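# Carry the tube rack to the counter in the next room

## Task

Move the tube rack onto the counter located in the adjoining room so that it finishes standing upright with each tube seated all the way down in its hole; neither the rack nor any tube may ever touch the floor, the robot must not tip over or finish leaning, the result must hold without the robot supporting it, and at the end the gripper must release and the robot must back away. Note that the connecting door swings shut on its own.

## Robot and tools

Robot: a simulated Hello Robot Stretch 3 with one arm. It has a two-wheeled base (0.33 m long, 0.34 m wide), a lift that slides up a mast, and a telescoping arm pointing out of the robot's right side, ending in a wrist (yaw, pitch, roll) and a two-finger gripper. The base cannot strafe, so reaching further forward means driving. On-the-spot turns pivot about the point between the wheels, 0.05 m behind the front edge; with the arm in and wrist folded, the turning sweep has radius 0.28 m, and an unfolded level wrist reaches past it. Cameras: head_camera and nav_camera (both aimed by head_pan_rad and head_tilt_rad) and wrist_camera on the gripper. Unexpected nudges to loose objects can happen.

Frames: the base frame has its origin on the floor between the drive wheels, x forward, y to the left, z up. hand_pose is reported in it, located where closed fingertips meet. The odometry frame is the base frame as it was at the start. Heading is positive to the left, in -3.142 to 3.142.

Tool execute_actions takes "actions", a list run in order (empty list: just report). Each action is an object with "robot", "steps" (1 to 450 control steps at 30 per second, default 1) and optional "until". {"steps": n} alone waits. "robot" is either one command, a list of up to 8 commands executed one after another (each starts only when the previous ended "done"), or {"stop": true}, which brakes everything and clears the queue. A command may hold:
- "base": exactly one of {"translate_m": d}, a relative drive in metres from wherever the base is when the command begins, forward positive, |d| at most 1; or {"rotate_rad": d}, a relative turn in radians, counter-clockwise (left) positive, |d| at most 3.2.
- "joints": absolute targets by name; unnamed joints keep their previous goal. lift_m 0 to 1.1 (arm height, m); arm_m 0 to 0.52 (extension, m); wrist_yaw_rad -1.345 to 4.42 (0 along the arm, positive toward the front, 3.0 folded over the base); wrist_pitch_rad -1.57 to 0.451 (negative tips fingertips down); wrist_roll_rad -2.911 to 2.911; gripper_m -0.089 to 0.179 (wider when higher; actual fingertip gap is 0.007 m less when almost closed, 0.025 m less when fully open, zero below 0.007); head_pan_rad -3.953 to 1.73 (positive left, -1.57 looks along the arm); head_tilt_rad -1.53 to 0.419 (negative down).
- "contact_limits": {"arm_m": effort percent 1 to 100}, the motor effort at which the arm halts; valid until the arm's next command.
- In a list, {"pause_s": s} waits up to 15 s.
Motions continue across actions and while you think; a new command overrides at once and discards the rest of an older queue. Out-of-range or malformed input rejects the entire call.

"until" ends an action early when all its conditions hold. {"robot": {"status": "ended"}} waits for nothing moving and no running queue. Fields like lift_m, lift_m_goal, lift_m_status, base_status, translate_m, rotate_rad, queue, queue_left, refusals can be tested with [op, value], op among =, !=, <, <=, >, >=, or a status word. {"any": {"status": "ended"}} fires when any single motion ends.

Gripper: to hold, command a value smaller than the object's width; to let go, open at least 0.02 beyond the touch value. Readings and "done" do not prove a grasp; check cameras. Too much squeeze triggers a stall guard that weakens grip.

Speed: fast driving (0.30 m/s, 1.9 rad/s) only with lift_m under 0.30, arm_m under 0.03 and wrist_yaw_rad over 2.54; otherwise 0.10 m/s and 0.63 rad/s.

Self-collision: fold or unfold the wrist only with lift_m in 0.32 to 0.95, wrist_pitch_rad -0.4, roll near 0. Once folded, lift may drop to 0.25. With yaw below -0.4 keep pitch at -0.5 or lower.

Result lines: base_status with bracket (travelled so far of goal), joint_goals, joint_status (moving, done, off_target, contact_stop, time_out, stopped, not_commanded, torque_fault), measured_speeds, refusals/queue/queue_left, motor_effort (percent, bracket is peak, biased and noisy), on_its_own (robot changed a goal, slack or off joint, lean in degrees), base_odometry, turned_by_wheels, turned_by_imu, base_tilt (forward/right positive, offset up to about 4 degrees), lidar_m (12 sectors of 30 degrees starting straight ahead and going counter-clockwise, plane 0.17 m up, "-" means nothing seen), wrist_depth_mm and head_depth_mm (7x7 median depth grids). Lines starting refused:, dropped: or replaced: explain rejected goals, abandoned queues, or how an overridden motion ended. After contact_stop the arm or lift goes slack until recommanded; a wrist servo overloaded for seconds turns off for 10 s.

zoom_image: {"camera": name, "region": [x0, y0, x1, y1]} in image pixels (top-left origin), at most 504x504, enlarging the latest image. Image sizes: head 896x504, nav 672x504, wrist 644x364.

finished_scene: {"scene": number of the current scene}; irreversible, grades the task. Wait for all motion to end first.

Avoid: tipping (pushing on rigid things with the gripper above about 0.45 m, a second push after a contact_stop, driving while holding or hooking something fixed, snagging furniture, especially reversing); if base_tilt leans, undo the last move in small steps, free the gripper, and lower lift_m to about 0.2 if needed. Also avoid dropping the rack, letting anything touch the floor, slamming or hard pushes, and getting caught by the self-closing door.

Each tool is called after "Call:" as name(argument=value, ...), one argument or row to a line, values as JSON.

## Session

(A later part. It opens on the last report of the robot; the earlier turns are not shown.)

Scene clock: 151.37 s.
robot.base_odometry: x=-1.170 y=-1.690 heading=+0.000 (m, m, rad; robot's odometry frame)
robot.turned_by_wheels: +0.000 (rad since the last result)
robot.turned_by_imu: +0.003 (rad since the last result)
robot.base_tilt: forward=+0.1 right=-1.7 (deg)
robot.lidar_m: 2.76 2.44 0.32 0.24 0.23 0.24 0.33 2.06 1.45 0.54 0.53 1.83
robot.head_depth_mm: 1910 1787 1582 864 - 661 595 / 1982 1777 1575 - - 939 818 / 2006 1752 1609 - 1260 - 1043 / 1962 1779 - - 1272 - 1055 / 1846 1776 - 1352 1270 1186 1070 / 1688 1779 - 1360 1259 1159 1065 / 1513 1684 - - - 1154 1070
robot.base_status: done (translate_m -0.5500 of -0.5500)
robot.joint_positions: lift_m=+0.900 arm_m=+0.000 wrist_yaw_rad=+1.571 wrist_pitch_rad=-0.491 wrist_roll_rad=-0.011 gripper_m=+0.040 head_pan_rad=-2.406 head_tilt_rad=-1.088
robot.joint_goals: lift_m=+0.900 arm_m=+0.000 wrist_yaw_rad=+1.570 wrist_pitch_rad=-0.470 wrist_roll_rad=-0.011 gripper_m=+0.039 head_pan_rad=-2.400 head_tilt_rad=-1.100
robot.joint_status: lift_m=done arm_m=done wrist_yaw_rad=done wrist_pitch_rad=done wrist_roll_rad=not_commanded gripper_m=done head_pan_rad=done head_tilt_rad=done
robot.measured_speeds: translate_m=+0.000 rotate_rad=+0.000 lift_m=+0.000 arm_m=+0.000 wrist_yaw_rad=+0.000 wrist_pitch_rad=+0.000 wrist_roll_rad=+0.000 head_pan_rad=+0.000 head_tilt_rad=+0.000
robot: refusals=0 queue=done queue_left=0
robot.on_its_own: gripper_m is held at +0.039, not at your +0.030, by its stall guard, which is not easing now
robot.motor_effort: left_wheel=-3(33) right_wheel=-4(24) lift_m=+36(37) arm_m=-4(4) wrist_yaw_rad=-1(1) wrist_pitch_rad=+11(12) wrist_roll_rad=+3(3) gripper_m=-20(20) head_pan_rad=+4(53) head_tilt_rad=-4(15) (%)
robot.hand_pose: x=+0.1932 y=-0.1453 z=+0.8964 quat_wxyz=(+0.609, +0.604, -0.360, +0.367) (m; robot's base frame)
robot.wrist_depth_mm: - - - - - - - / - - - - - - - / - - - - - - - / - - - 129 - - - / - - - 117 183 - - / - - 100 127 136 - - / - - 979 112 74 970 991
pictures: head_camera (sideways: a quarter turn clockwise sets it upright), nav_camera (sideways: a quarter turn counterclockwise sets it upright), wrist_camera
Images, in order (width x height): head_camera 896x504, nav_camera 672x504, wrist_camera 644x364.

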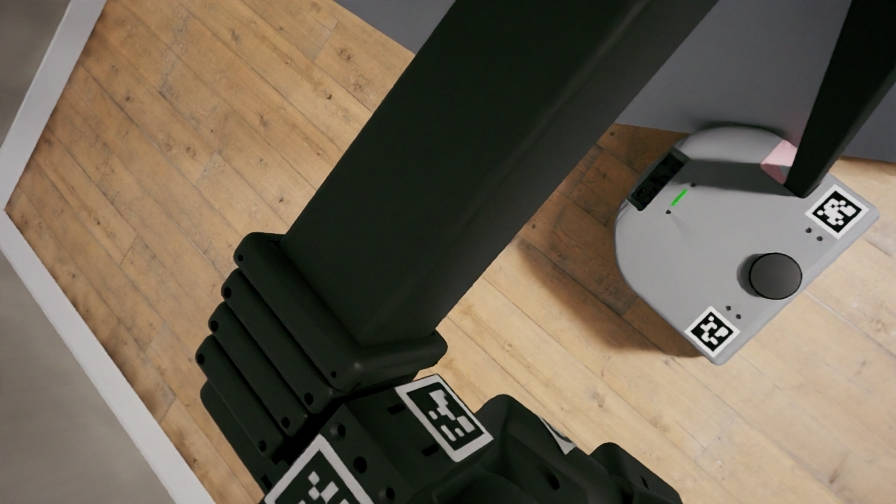

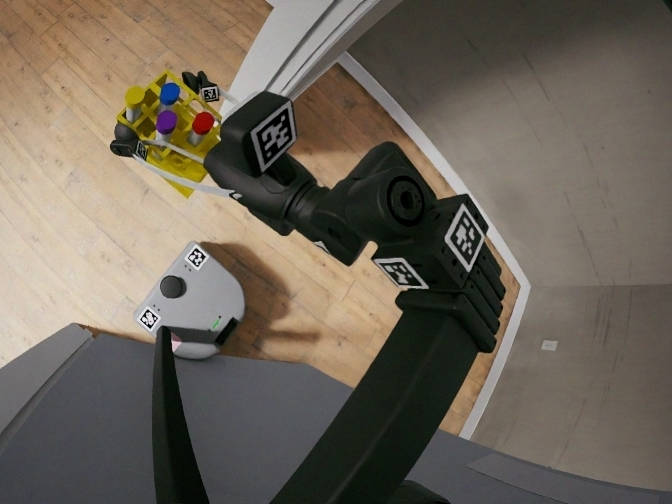

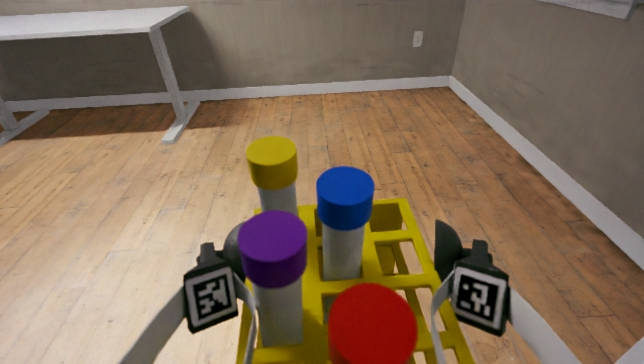

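Call:
execute_actions(
  actions=[
    {"robot":[{"base":{"translate_m":-0.4}}],"steps":450,"until":{"robot":{"status":"ended"}}},
  ],
)

Scene clock: 160.77 s.
robot.base_odometry: x=-1.570 y=-1.690 heading=+0.000 (m, m, rad; robot's odometry frame)
robot.turned_by_wheels: +0.000 (rad since the last result)
robot.turned_by_imu: -0.001 (rad since the last result)
robot.base_tilt: forward=+0.1 right=-1.8 (deg)
robot.lidar_m: 3.15 0.38 0.23 0.20 0.20 0.24 1.61 1.65 1.47 1.39 0.77 0.75
robot.head_depth_mm: 1552 1726 1574 1457 - 692 576 / 1674 1759 1576 - - 1038 730 / 1813 1760 1602 - 1262 - 932 / 1930 1762 - - 1276 - 1056 / 1909 1782 - 1352 1269 1190 1072 / 1717 1761 - 1361 1267 1156 1069 / 1541 1698 - - - 1157 1064
robot.base_status: done (translate_m -0.4000 of -0.4000)
robot.joint_positions: lift_m=+0.900 arm_m=+0.000 wrist_yaw_rad=+1.571 wrist_pitch_rad=-0.491 wrist_roll_rad=-0.011 gripper_m=+0.040 head_pan_rad=-2.406 head_tilt_rad=-1.088
robot.joint_goals: lift_m=+0.900 arm_m=+0.000 wrist_yaw_rad=+1.570 wrist_pitch_rad=-0.470 wrist_roll_rad=-0.011 gripper_m=+0.039 head_pan_rad=-2.400 head_tilt_rad=-1.100
robot.joint_status: lift_m=done arm_m=done wrist_yaw_rad=done wrist_pitch_rad=done wrist_roll_rad=not_commanded gripper_m=done head_pan_rad=done head_tilt_rad=done
robot.measured_speeds: translate_m=+0.000 rotate_rad=+0.000 lift_m=+0.000 arm_m=+0.000 wrist_yaw_rad=+0.000 wrist_pitch_rad=+0.000 wrist_roll_rad=+0.000 head_pan_rad=+0.000 head_tilt_rad=+0.000
robot: refusals=0 queue=done queue_left=0
robot.on_its_own: gripper_m is held at +0.039, not at your +0.030, by its stall guard, which is not easing now
robot.motor_effort: left_wheel=+1(11) right_wheel=-2(9) lift_m=+35(36) arm_m=-4(4) wrist_yaw_rad=-1(1) wrist_pitch_rad=+11(11) wrist_roll_rad=+3(3) gripper_m=-21(20) head_pan_rad=+5(3) head_tilt_rad=-5(5) (%)
robot.hand_pose: x=+0.1932 y=-0.1453 z=+0.8964 quat_wxyz=(+0.609, +0.604, -0.360, +0.367) (m; robot's base frame)
robot.wrist_depth_mm: - - - - - - 427 / - - - - - - 467 / 587 - - - - 653 507 / 555 - - 129 - 637 577 / 514 - - 117 184 680 665 / 487 803 100 126 136 750 775 / 474 670 - 112 74 916 917
pictures: head_camera (sideways: a quarter turn clockwise sets it upright), nav_camera (sideways: a quarter turn counterclockwise sets it upright), wrist_camera
Images, in order (width x height): head_camera 896x504, nav_camera 672x504, wrist_camera 644x364.

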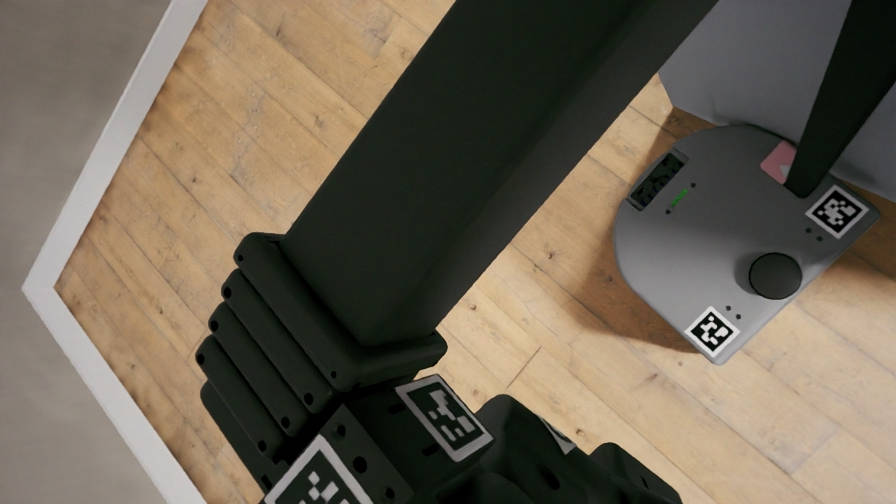

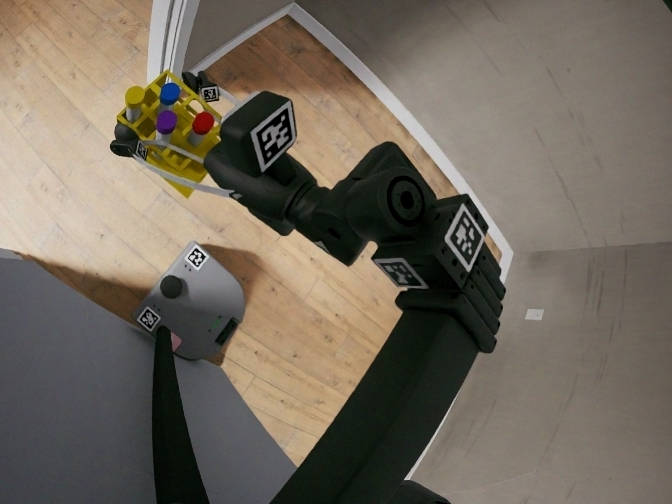

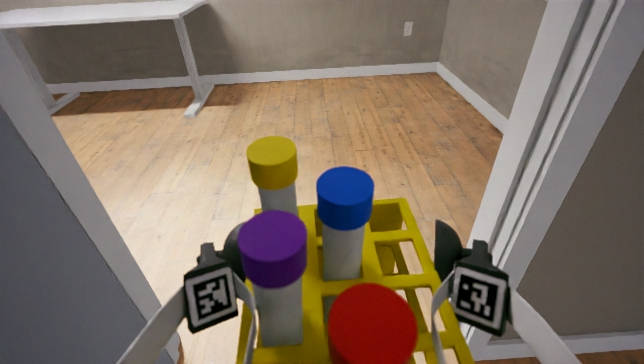

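Call:
execute_actions(
  actions=[
    {"robot":[{"base":{"translate_m":-0.25}},{"joints":{"wrist_yaw_rad":-0.3}},{"base":{"translate_m":-0.8},"joints":{"head_pan_rad":-1.57,"head_tilt_rad":-0.5}}],"steps":450,"until":{"robot":{"status":"ended"}}},
  ],
)

Scene clock: 184.13 s.
robot.base_odometry: x=-2.620 y=-1.689 heading=+0.000 (m, m, rad; robot's odometry frame)
robot.turned_by_wheels: +0.000 (rad since the last result)
robot.turned_by_imu: -0.001 (rad since the last result)
robot.base_tilt: forward=+0.1 right=-1.9 (deg)
robot.lidar_m: 1.57 1.59 1.81 1.72 0.85 0.59 0.56 0.57 0.75 1.45 1.49 1.66
robot.head_depth_mm: 1187 1247 1265 1273 1275 1284 - / 1205 1335 1477 1611 1696 1564 - / 1201 1315 1461 1654 1807 - - / 1193 1303 1457 1629 1783 1479 1258 / 1180 1290 1437 1613 1769 1471 1225 / 1171 1288 1427 1597 1736 1476 1218 / 1159 1272 1404 1570 1725 1450 1218
robot.base_status: moving (translate_m -0.8000 of -0.8000)
robot.joint_positions: lift_m=+0.900 arm_m=+0.000 wrist_yaw_rad=-0.298 wrist_pitch_rad=-0.491 wrist_roll_rad=-0.011 gripper_m=+0.040 head_pan_rad=-1.577 head_tilt_rad=-0.508
robot.joint_goals: lift_m=+0.900 arm_m=+0.000 wrist_yaw_rad=-0.300 wrist_pitch_rad=-0.470 wrist_roll_rad=-0.011 gripper_m=+0.039 head_pan_rad=-1.570 head_tilt_rad=-0.500
robot.joint_status: lift_m=done arm_m=done wrist_yaw_rad=done wrist_pitch_rad=done wrist_roll_rad=not_commanded gripper_m=done head_pan_rad=done head_tilt_rad=done
robot.measured_speeds: translate_m=+0.000 rotate_rad=+0.000 lift_m=+0.000 arm_m=+0.000 wrist_yaw_rad=+0.000 wrist_pitch_rad=+0.000 wrist_roll_rad=+0.000 head_pan_rad=+0.000 head_tilt_rad=+0.000
robot: refusals=0 queue=running queue_left=0
robot.on_its_own: gripper_m is held at +0.039, not at your +0.030, by its stall guard, which is not easing now
robot.motor_effort: left_wheel=-1(7) right_wheel=+1(5) lift_m=+36(36) arm_m=-4(4) wrist_yaw_rad=-2(2) wrist_pitch_rad=+11(11) wrist_roll_rad=+3(3) gripper_m=-21(20) head_pan_rad=+4(48) head_tilt_rad=+3(31) (%)
robot.hand_pose: x=-0.0845 y=-0.3503 z=+0.8964 quat_wxyz=(+0.657, +0.070, -0.700, -0.272) (m; robot's base frame)
robot.wrist_depth_mm: 919 993 - - 772 542 415 / 982 - - - 824 562 429 / - - - - 878 590 448 / - - - 130 897 620 461 / - - - 118 184 635 475 / - - 100 127 136 614 495 / - - 998 112 74 740 503
pictures: head_camera (sideways: a quarter turn clockwise sets it upright), nav_camera (sideways: a quarter turn counterclockwise sets it upright), wrist_camera
Images, in order (width x height): head_camera 896x504, nav_camera 672x504, wrist_camera 644x364.

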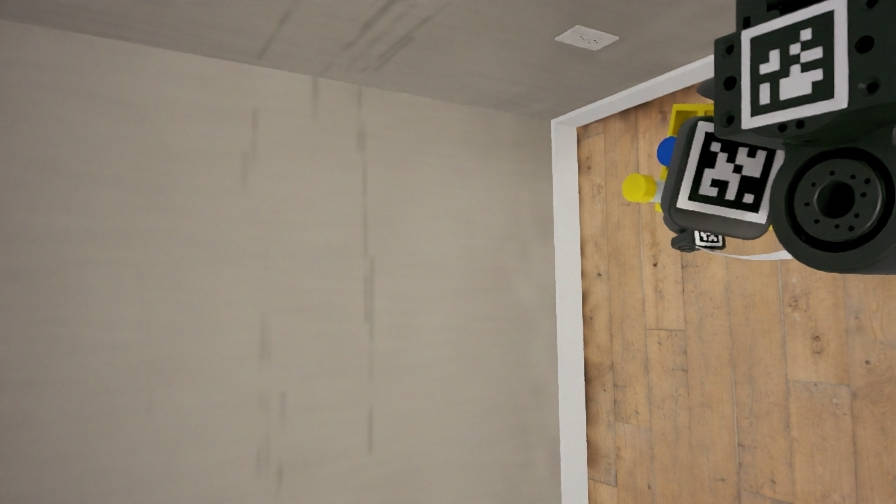

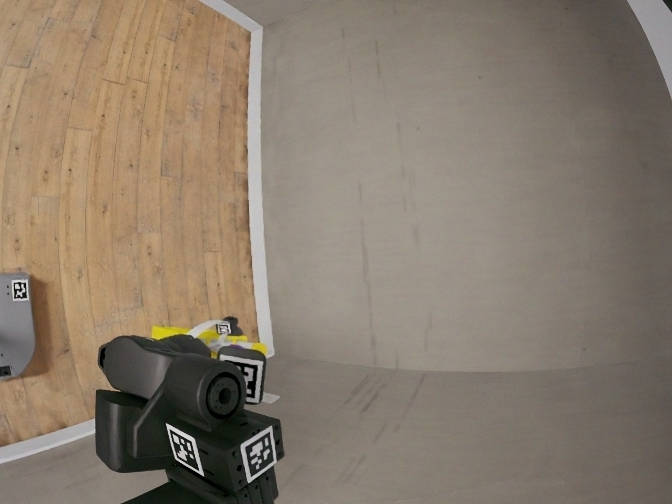

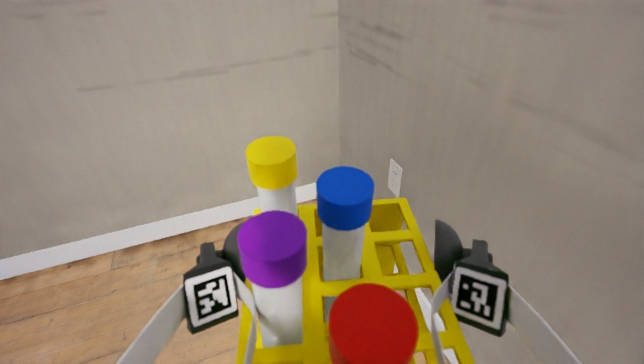

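Counter must be on the left. Look.

Call:
execute_actions(
  actions=[
    {"robot":[{"base":{"translate_m":0.3},"joints":{"lift_m":1.09,"head_pan_rad":0,"head_tilt_rad":-0.5}},{"base":{"rotate_rad":1.57}}],"steps":450,"until":{"robot":{"status":"ended"}}},
  ],
)

Scene clock: 197.17 s.
robot.base_odometry: x=-2.320 y=-1.690 heading=+1.570 (m, m, rad; robot's odometry frame)
robot.turned_by_wheels: +1.570 (rad since the last result)
robot.turned_by_imu: +1.582 (rad since the last result)
robot.base_tilt: forward=+0.1 right=-1.7 (deg)
robot.lidar_m: 1.73 1.30 0.91 0.86 0.88 1.15 1.44 1.47 1.34 1.27 1.29 1.70
robot.head_depth_mm: 1975 2098 1775 1990 1899 1500 1243 / 1954 2068 1749 1957 1905 1492 1239 / 1938 2062 1744 1937 1862 1495 1233 / 1923 2046 1714 1939 1863 1495 1223 / 1901 2025 1693 1915 1840 1469 1229 / 1889 1996 1700 1893 1853 1463 1221 / 1860 1988 1680 1874 1846 1457 1220
robot.base_status: done (rotate_rad +1.5699 of +1.5700)
robot.joint_positions: lift_m=+1.090 arm_m=+0.000 wrist_yaw_rad=-0.298 wrist_pitch_rad=-0.491 wrist_roll_rad=-0.011 gripper_m=+0.040 head_pan_rad=-0.007 head_tilt_rad=-0.507
robot.joint_goals: lift_m=+1.090 arm_m=+0.000 wrist_yaw_rad=-0.300 wrist_pitch_rad=-0.470 wrist_roll_rad=-0.011 gripper_m=+0.039 head_pan_rad=+0.000 head_tilt_rad=-0.500
robot.joint_status: lift_m=done arm_m=done wrist_yaw_rad=done wrist_pitch_rad=done wrist_roll_rad=not_commanded gripper_m=done head_pan_rad=done head_tilt_rad=done
robot.measured_speeds: translate_m=+0.000 rotate_rad=+0.000 lift_m=+0.000 arm_m=+0.000 wrist_yaw_rad=+0.000 wrist_pitch_rad=+0.000 wrist_roll_rad=+0.000 head_pan_rad=+0.000 head_tilt_rad=+0.000
robot: refusals=0 queue=done queue_left=0
robot.on_its_own: gripper_m is held at +0.039, not at your +0.030, by its stall guard, which is not easing now
robot.motor_effort: left_wheel=-2(7) right_wheel=+1(3) lift_m=+37(40) arm_m=-3(4) wrist_yaw_rad=-1(2) wrist_pitch_rad=+11(11) wrist_roll_rad=+3(3) gripper_m=-21(20) head_pan_rad=+4(53) head_tilt_rad=+4(3) (%)
robot.hand_pose: x=-0.0846 y=-0.3503 z=+1.0863 quat_wxyz=(+0.657, +0.070, -0.700, -0.272) (m; robot's base frame)
robot.wrist_depth_mm: 776 824 901 980 - - - / 828 903 983 - - - - / 902 990 - - - - - / 976 - - 129 - - - / - - - 117 184 - - / - - 100 126 137 - - / - - - 112 74 - -
pictures: head_camera (sideways: a quarter turn clockwise sets it upright), nav_camera (sideways: a quarter turn counterclockwise sets it upright), wrist_camera
Images, in order (width x height): head_camera 896x504, nav_camera 672x504, wrist_camera 644x364.

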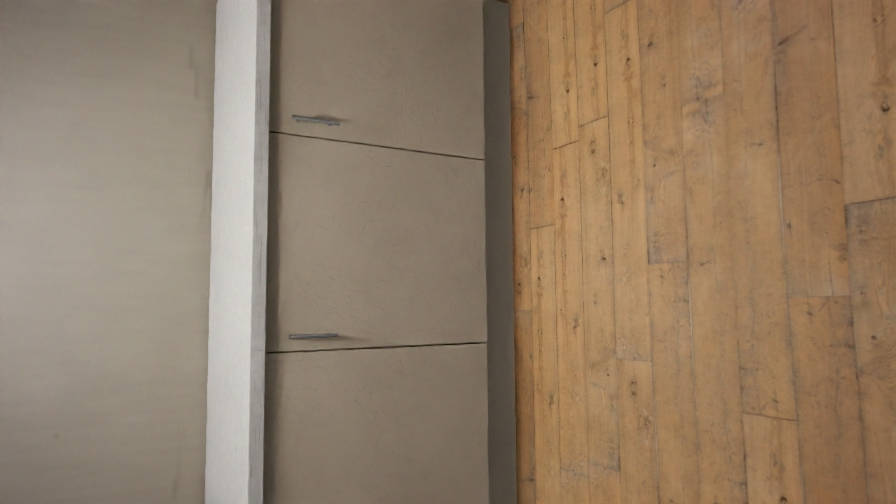

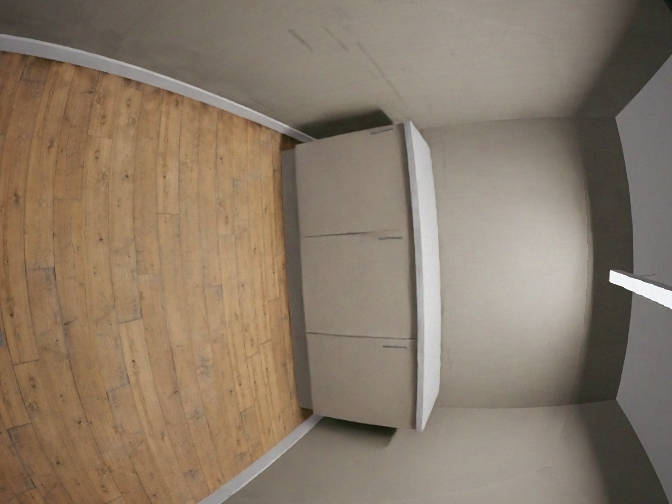

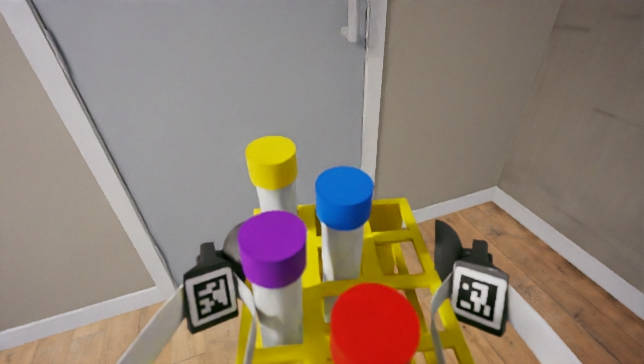

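Call:
execute_actions(
  actions=[
    {"robot":[{"base":{"translate_m":1.0},"joints":{"lift_m":1.1}},{"base":{"translate_m":0.2}},{"base":{"rotate_rad":1.57},"joints":{"head_pan_rad":-1.57,"head_tilt_rad":-0.8}},{"joints":{"wrist_yaw_rad":0}},{"joints":{"arm_m":0.33}},{"joints":{"lift_m":0.97}}],"steps":450,"until":{"robot":{"status":"ended"}}},
    {"steps":450,"until":{"robot":{"status":"ended"}}},
  ],
)

Scene clock: 234.70 s.
robot.base_odometry: x=-2.319 y=-0.490 heading=+3.140 (m, m, rad; robot's odometry frame)
robot.turned_by_wheels: +1.570 (rad since the last result)
robot.turned_by_imu: +1.575 (rad since the last result)
robot.base_tilt: forward=+0.1 right=-1.7 (deg)
robot.lidar_m: 0.93 0.96 1.24 2.63 1.83 1.26 1.19 0.80 0.56 0.53 0.55 0.72
robot.head_depth_mm: 935 - 622 736 946 1248 1118 / - 775 640 726 934 1243 1109 / - - 628 718 924 1237 1108 / 935 687 612 712 911 1212 1101 / 952 819 625 707 904 1203 1101 / 941 814 624 698 894 1198 1092 / 936 805 617 693 885 1201 1092
robot.base_status: done (rotate_rad +1.5699 of +1.5700)
robot.joint_positions: lift_m=+0.971 arm_m=+0.330 wrist_yaw_rad=-0.001 wrist_pitch_rad=-0.442 wrist_roll_rad=-0.016 gripper_m=+0.040 head_pan_rad=-1.563 head_tilt_rad=-0.790
robot.joint_goals: lift_m=+0.970 arm_m=+0.330 wrist_yaw_rad=+0.000 wrist_pitch_rad=-0.470 wrist_roll_rad=-0.016 gripper_m=+0.039 head_pan_rad=-1.570 head_tilt_rad=-0.800
robot.joint_status: lift_m=done arm_m=done wrist_yaw_rad=done wrist_pitch_rad=done wrist_roll_rad=not_commanded gripper_m=done head_pan_rad=done head_tilt_rad=done
robot.measured_speeds: translate_m=+0.000 rotate_rad=+0.000 lift_m=+0.000 arm_m=+0.000 wrist_yaw_rad=+0.000 wrist_pitch_rad=+0.000 wrist_roll_rad=+0.000 head_pan_rad=+0.000 head_tilt_rad=+0.000
robot: refusals=0 queue=done queue_left=0
robot.on_its_own: gripper_m is held at +0.039, not at your +0.030, by its stall guard, which is not easing now
robot.motor_effort: left_wheel=-2(7) right_wheel=+1(5) lift_m=+17(40) arm_m=+4(5) wrist_yaw_rad=+1(0) wrist_pitch_rad=-13(14) wrist_roll_rad=+6(6) gripper_m=-20(20) head_pan_rad=-3(52) head_tilt_rad=-4(21) (%)
robot.hand_pose: x=-0.0218 y=-0.6960 z=+0.9779 quat_wxyz=(+0.695, +0.156, -0.684, -0.154) (m; robot's base frame)
robot.wrist_depth_mm: 483 493 494 502 507 516 522 / 523 530 537 545 550 556 562 / 481 469 464 450 437 429 421 / 355 349 328 127 333 326 322 / 281 279 257 125 185 265 260 / 234 232 104 99 82 227 217 / 200 199 186 109 113 184 188
pictures: head_camera (sideways: a quarter turn clockwise sets it upright), nav_camera (sideways: a quarter turn counterclockwise sets it upright), wrist_camera
Images, in order (width x height): head_camera 896x504, nav_camera 672x504, wrist_camera 644x364.

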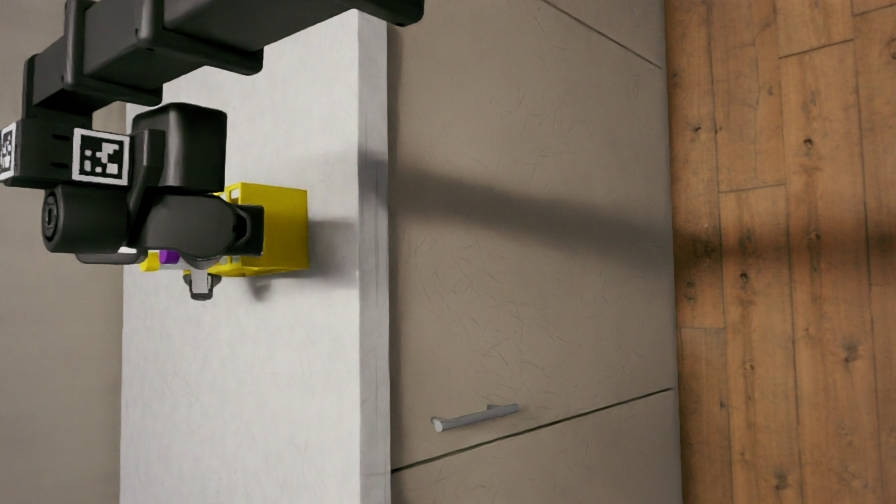

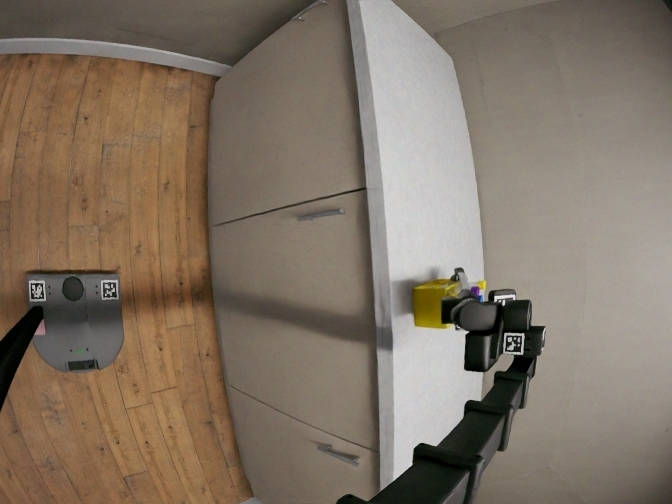

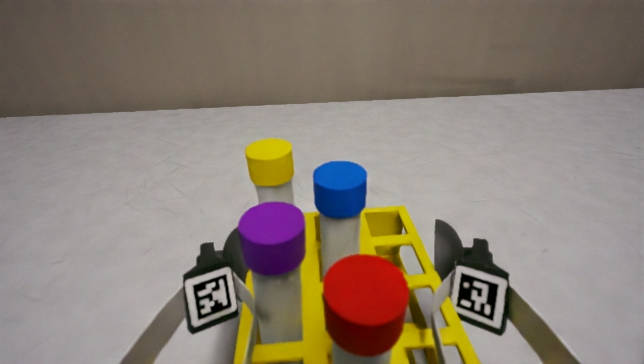

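Resting on the counter. Release and check level of tubes.

Call:
execute_actions(
  actions=[
    {"robot":[{"joints":{"lift_m":0.98,"gripper_m":0.15}},{"joints":{"lift_m":0.995}},{"joints":{"arm_m":0.1}},{"joints":{"lift_m":0.86,"wrist_pitch_rad":0.02}}],"steps":450,"until":{"robot":{"status":"ended"}}},
  ],
)

Call:
zoom_image(
  camera="wrist_camera",
  region=[240,60,440,260],
)

Scene clock: 249.37 s.
robot.base_odometry: x=-2.319 y=-0.490 heading=+3.140 (m, m, rad; robot's odometry frame)
robot.turned_by_wheels: +0.000 (rad since the last result)
robot.turned_by_imu: -0.003 (rad since the last result)
robot.base_tilt: forward=+0.2 right=-1.8 (deg)
robot.lidar_m: 0.93 0.96 1.25 2.64 1.82 1.26 1.19 0.80 0.56 0.53 0.54 0.72
robot.head_depth_mm: 976 852 642 - - - 1099 / 971 841 641 - - 1242 1111 / 963 834 631 - - 1239 1109 / 957 629 621 - 991 1206 1106 / 948 822 630 707 900 1199 1101 / 942 814 623 697 892 1200 1099 / 936 805 618 693 882 1199 1085
robot.base_status: done (rotate_rad +1.5699 of +1.5700)
robot.joint_positions: lift_m=+0.860 arm_m=+0.100 wrist_yaw_rad=-0.001 wrist_pitch_rad=-0.002 wrist_roll_rad=-0.011 gripper_m=+0.150 head_pan_rad=-1.563 head_tilt_rad=-0.790
robot.joint_goals: lift_m=+0.860 arm_m=+0.100 wrist_yaw_rad=+0.000 wrist_pitch_rad=+0.020 wrist_roll_rad=-0.011 gripper_m=+0.150 head_pan_rad=-1.570 head_tilt_rad=-0.800
robot.joint_status: lift_m=done arm_m=done wrist_yaw_rad=done wrist_pitch_rad=done wrist_roll_rad=not_commanded gripper_m=done head_pan_rad=done head_tilt_rad=done
robot.measured_speeds: translate_m=+0.000 rotate_rad=+0.000 lift_m=+0.000 arm_m=+0.000 wrist_yaw_rad=+0.000 wrist_pitch_rad=+0.000 wrist_roll_rad=+0.000 head_pan_rad=+0.000 head_tilt_rad=+0.000
robot: refusals=0 queue=done queue_left=0
robot.motor_effort: left_wheel=-2(2) right_wheel=+1(0) lift_m=+24(39) arm_m=-5(5) wrist_yaw_rad=+1(1) wrist_pitch_rad=+11(13) wrist_roll_rad=+3(6) gripper_m=+0(81) head_pan_rad=-4(4) head_tilt_rad=-3(4) (%)
robot.hand_pose: x=-0.0217 y=-0.5015 z=+0.9744 quat_wxyz=(+0.711, +0.001, -0.703, -0.001) (m; robot's base frame)
robot.wrist_depth_mm: 721 730 738 754 758 760 763 / 740 740 751 764 769 777 784 / 747 766 771 766 785 782 806 / 767 764 777 283 790 766 738 / 421 438 405 252 351 401 375 / 270 277 262 255 256 254 258 / 209 187 196 193 191 189 187
pictures: head_camera (sideways: a quarter turn clockwise sets it upright), nav_camera (sideways: a quarter turn counterclockwise sets it upright), wrist_camera
Images, in order (width x height): head_camera 896x504, nav_camera 672x504, wrist_camera 644x364.

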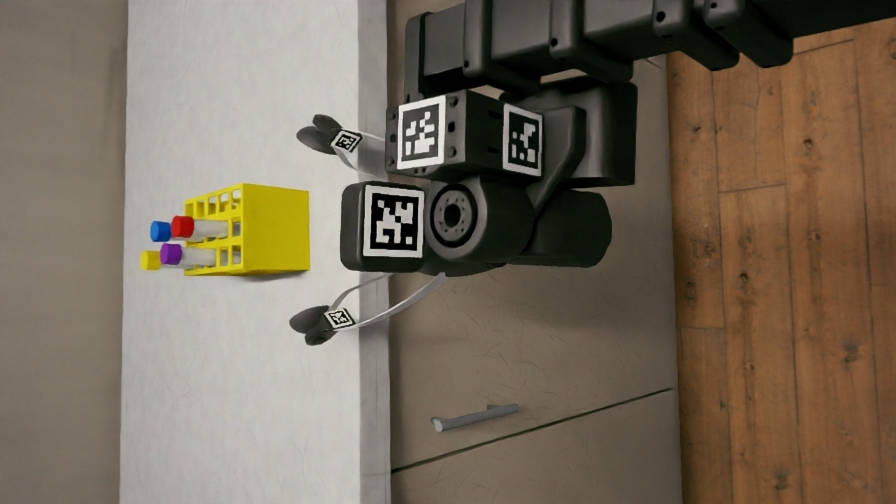

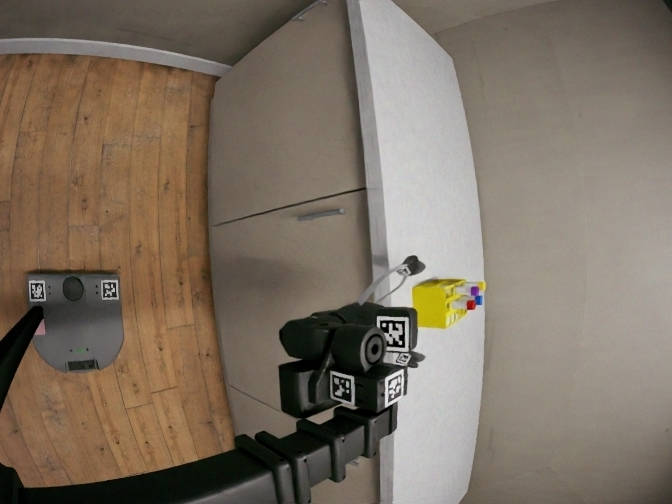

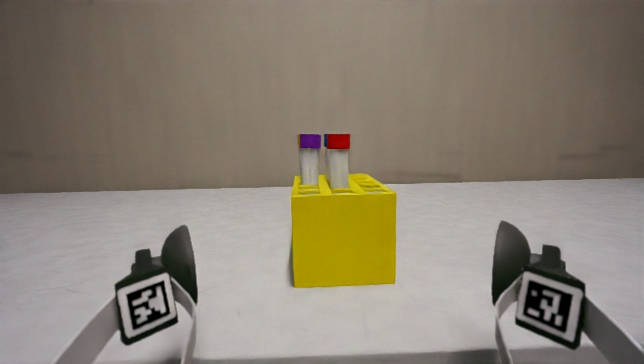

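Region (240, 60, 440, 260) of wrist_camera's 644x364 image, scaled by 2.520.

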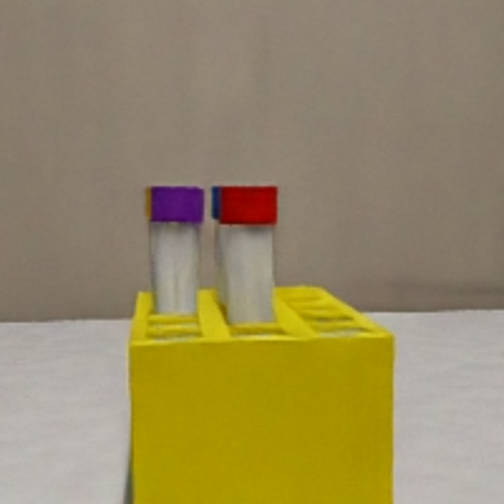

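All level.

Call:
execute_actions(
  actions=[
    {"robot":{"joints":{"arm_m":0,"lift_m":0.95}},"steps":200,"until":{"robot":{"status":"ended"}}},
  ],
)

Call:
finished_scene(
  scene=2,
)

Scene clock: 254.87 s.
robot.base_odometry: x=-2.319 y=-0.490 heading=+3.140 (m, m, rad; robot's odometry frame)
robot.turned_by_wheels: +0.000 (rad since the last result)
robot.turned_by_imu: -0.001 (rad since the last result)
robot.base_tilt: forward=+0.1 right=-1.7 (deg)
robot.lidar_m: 0.94 0.95 1.24 2.64 1.82 1.26 1.19 0.80 0.56 0.53 0.54 0.72
robot.head_depth_mm: 975 851 644 - - - 1096 / 968 844 628 - - - 1088 / 960 836 657 - - 1205 1111 / 954 628 621 - 947 1204 1102 / 947 820 607 706 900 1201 1103 / 944 816 622 699 892 1192 1094 / 938 804 618 693 884 1192 1090
robot.base_status: done (rotate_rad +1.5699 of +1.5700)
robot.joint_positions: lift_m=+0.950 arm_m=+0.000 wrist_yaw_rad=-0.001 wrist_pitch_rad=-0.001 wrist_roll_rad=-0.011 gripper_m=+0.150 head_pan_rad=-1.563 head_tilt_rad=-0.790
robot.joint_goals: lift_m=+0.950 arm_m=+0.000 wrist_yaw_rad=+0.000 wrist_pitch_rad=+0.020 wrist_roll_rad=-0.011 gripper_m=+0.150 head_pan_rad=-1.570 head_tilt_rad=-0.800
robot.joint_status: lift_m=done arm_m=done wrist_yaw_rad=done wrist_pitch_rad=done wrist_roll_rad=not_commanded gripper_m=done head_pan_rad=done head_tilt_rad=done
robot.measured_speeds: translate_m=+0.000 rotate_rad=+0.000 lift_m=+0.000 arm_m=+0.000 wrist_yaw_rad=+0.000 wrist_pitch_rad=+0.000 wrist_roll_rad=+0.000 head_pan_rad=+0.000 head_tilt_rad=+0.000
robot: refusals=0 queue=done queue_left=0
robot.motor_effort: left_wheel=-2(2) right_wheel=+1(1) lift_m=+36(38) arm_m=-5(5) wrist_yaw_rad=+1(1) wrist_pitch_rad=+11(11) wrist_roll_rad=+3(3) gripper_m=+0(0) head_pan_rad=-5(5) head_tilt_rad=-4(5) (%)
robot.hand_pose: x=-0.0217 y=-0.4015 z=+1.0641 quat_wxyz=(+0.711, +0.000, -0.703, -0.001) (m; robot's base frame)
robot.wrist_depth_mm: 822 817 847 836 833 850 871 / 838 829 846 854 866 869 882 / 857 856 869 867 880 888 910 / 868 871 892 918 906 903 936 / 737 767 711 468 681 702 662 / 468 484 459 364 444 444 449 / 347 326 339 337 335 331 323
pictures: head_camera (sideways: a quarter turn clockwise sets it upright), nav_camera (sideways: a quarter turn counterclockwise sets it upright), wrist_camera
Images, in order (width x height): head_camera 896x504, nav_camera 672x504, wrist_camera 644x364.

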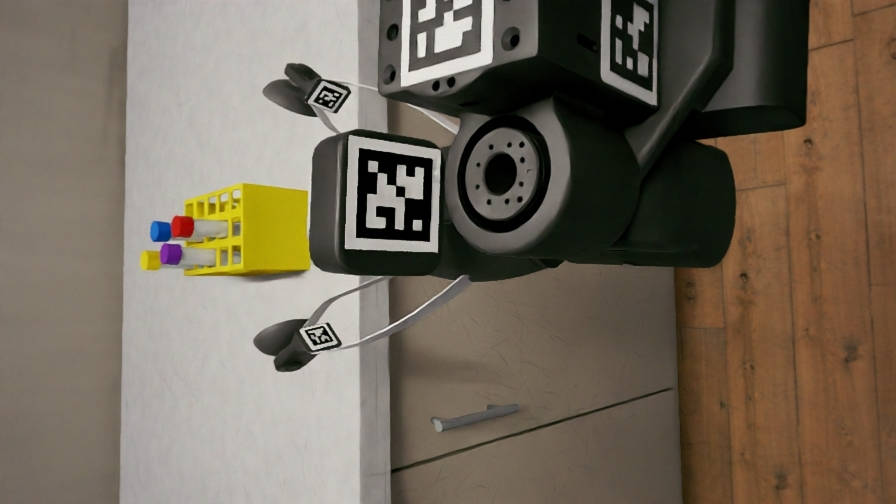

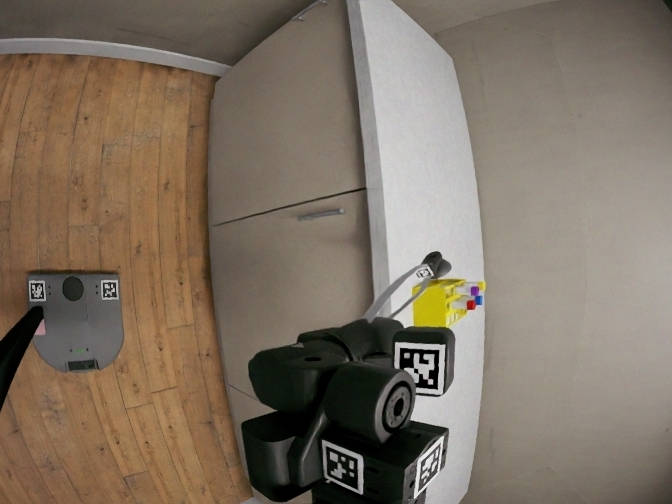

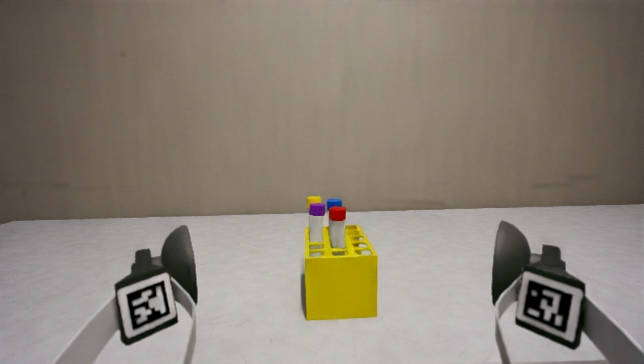

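The scene is finished: the task was done.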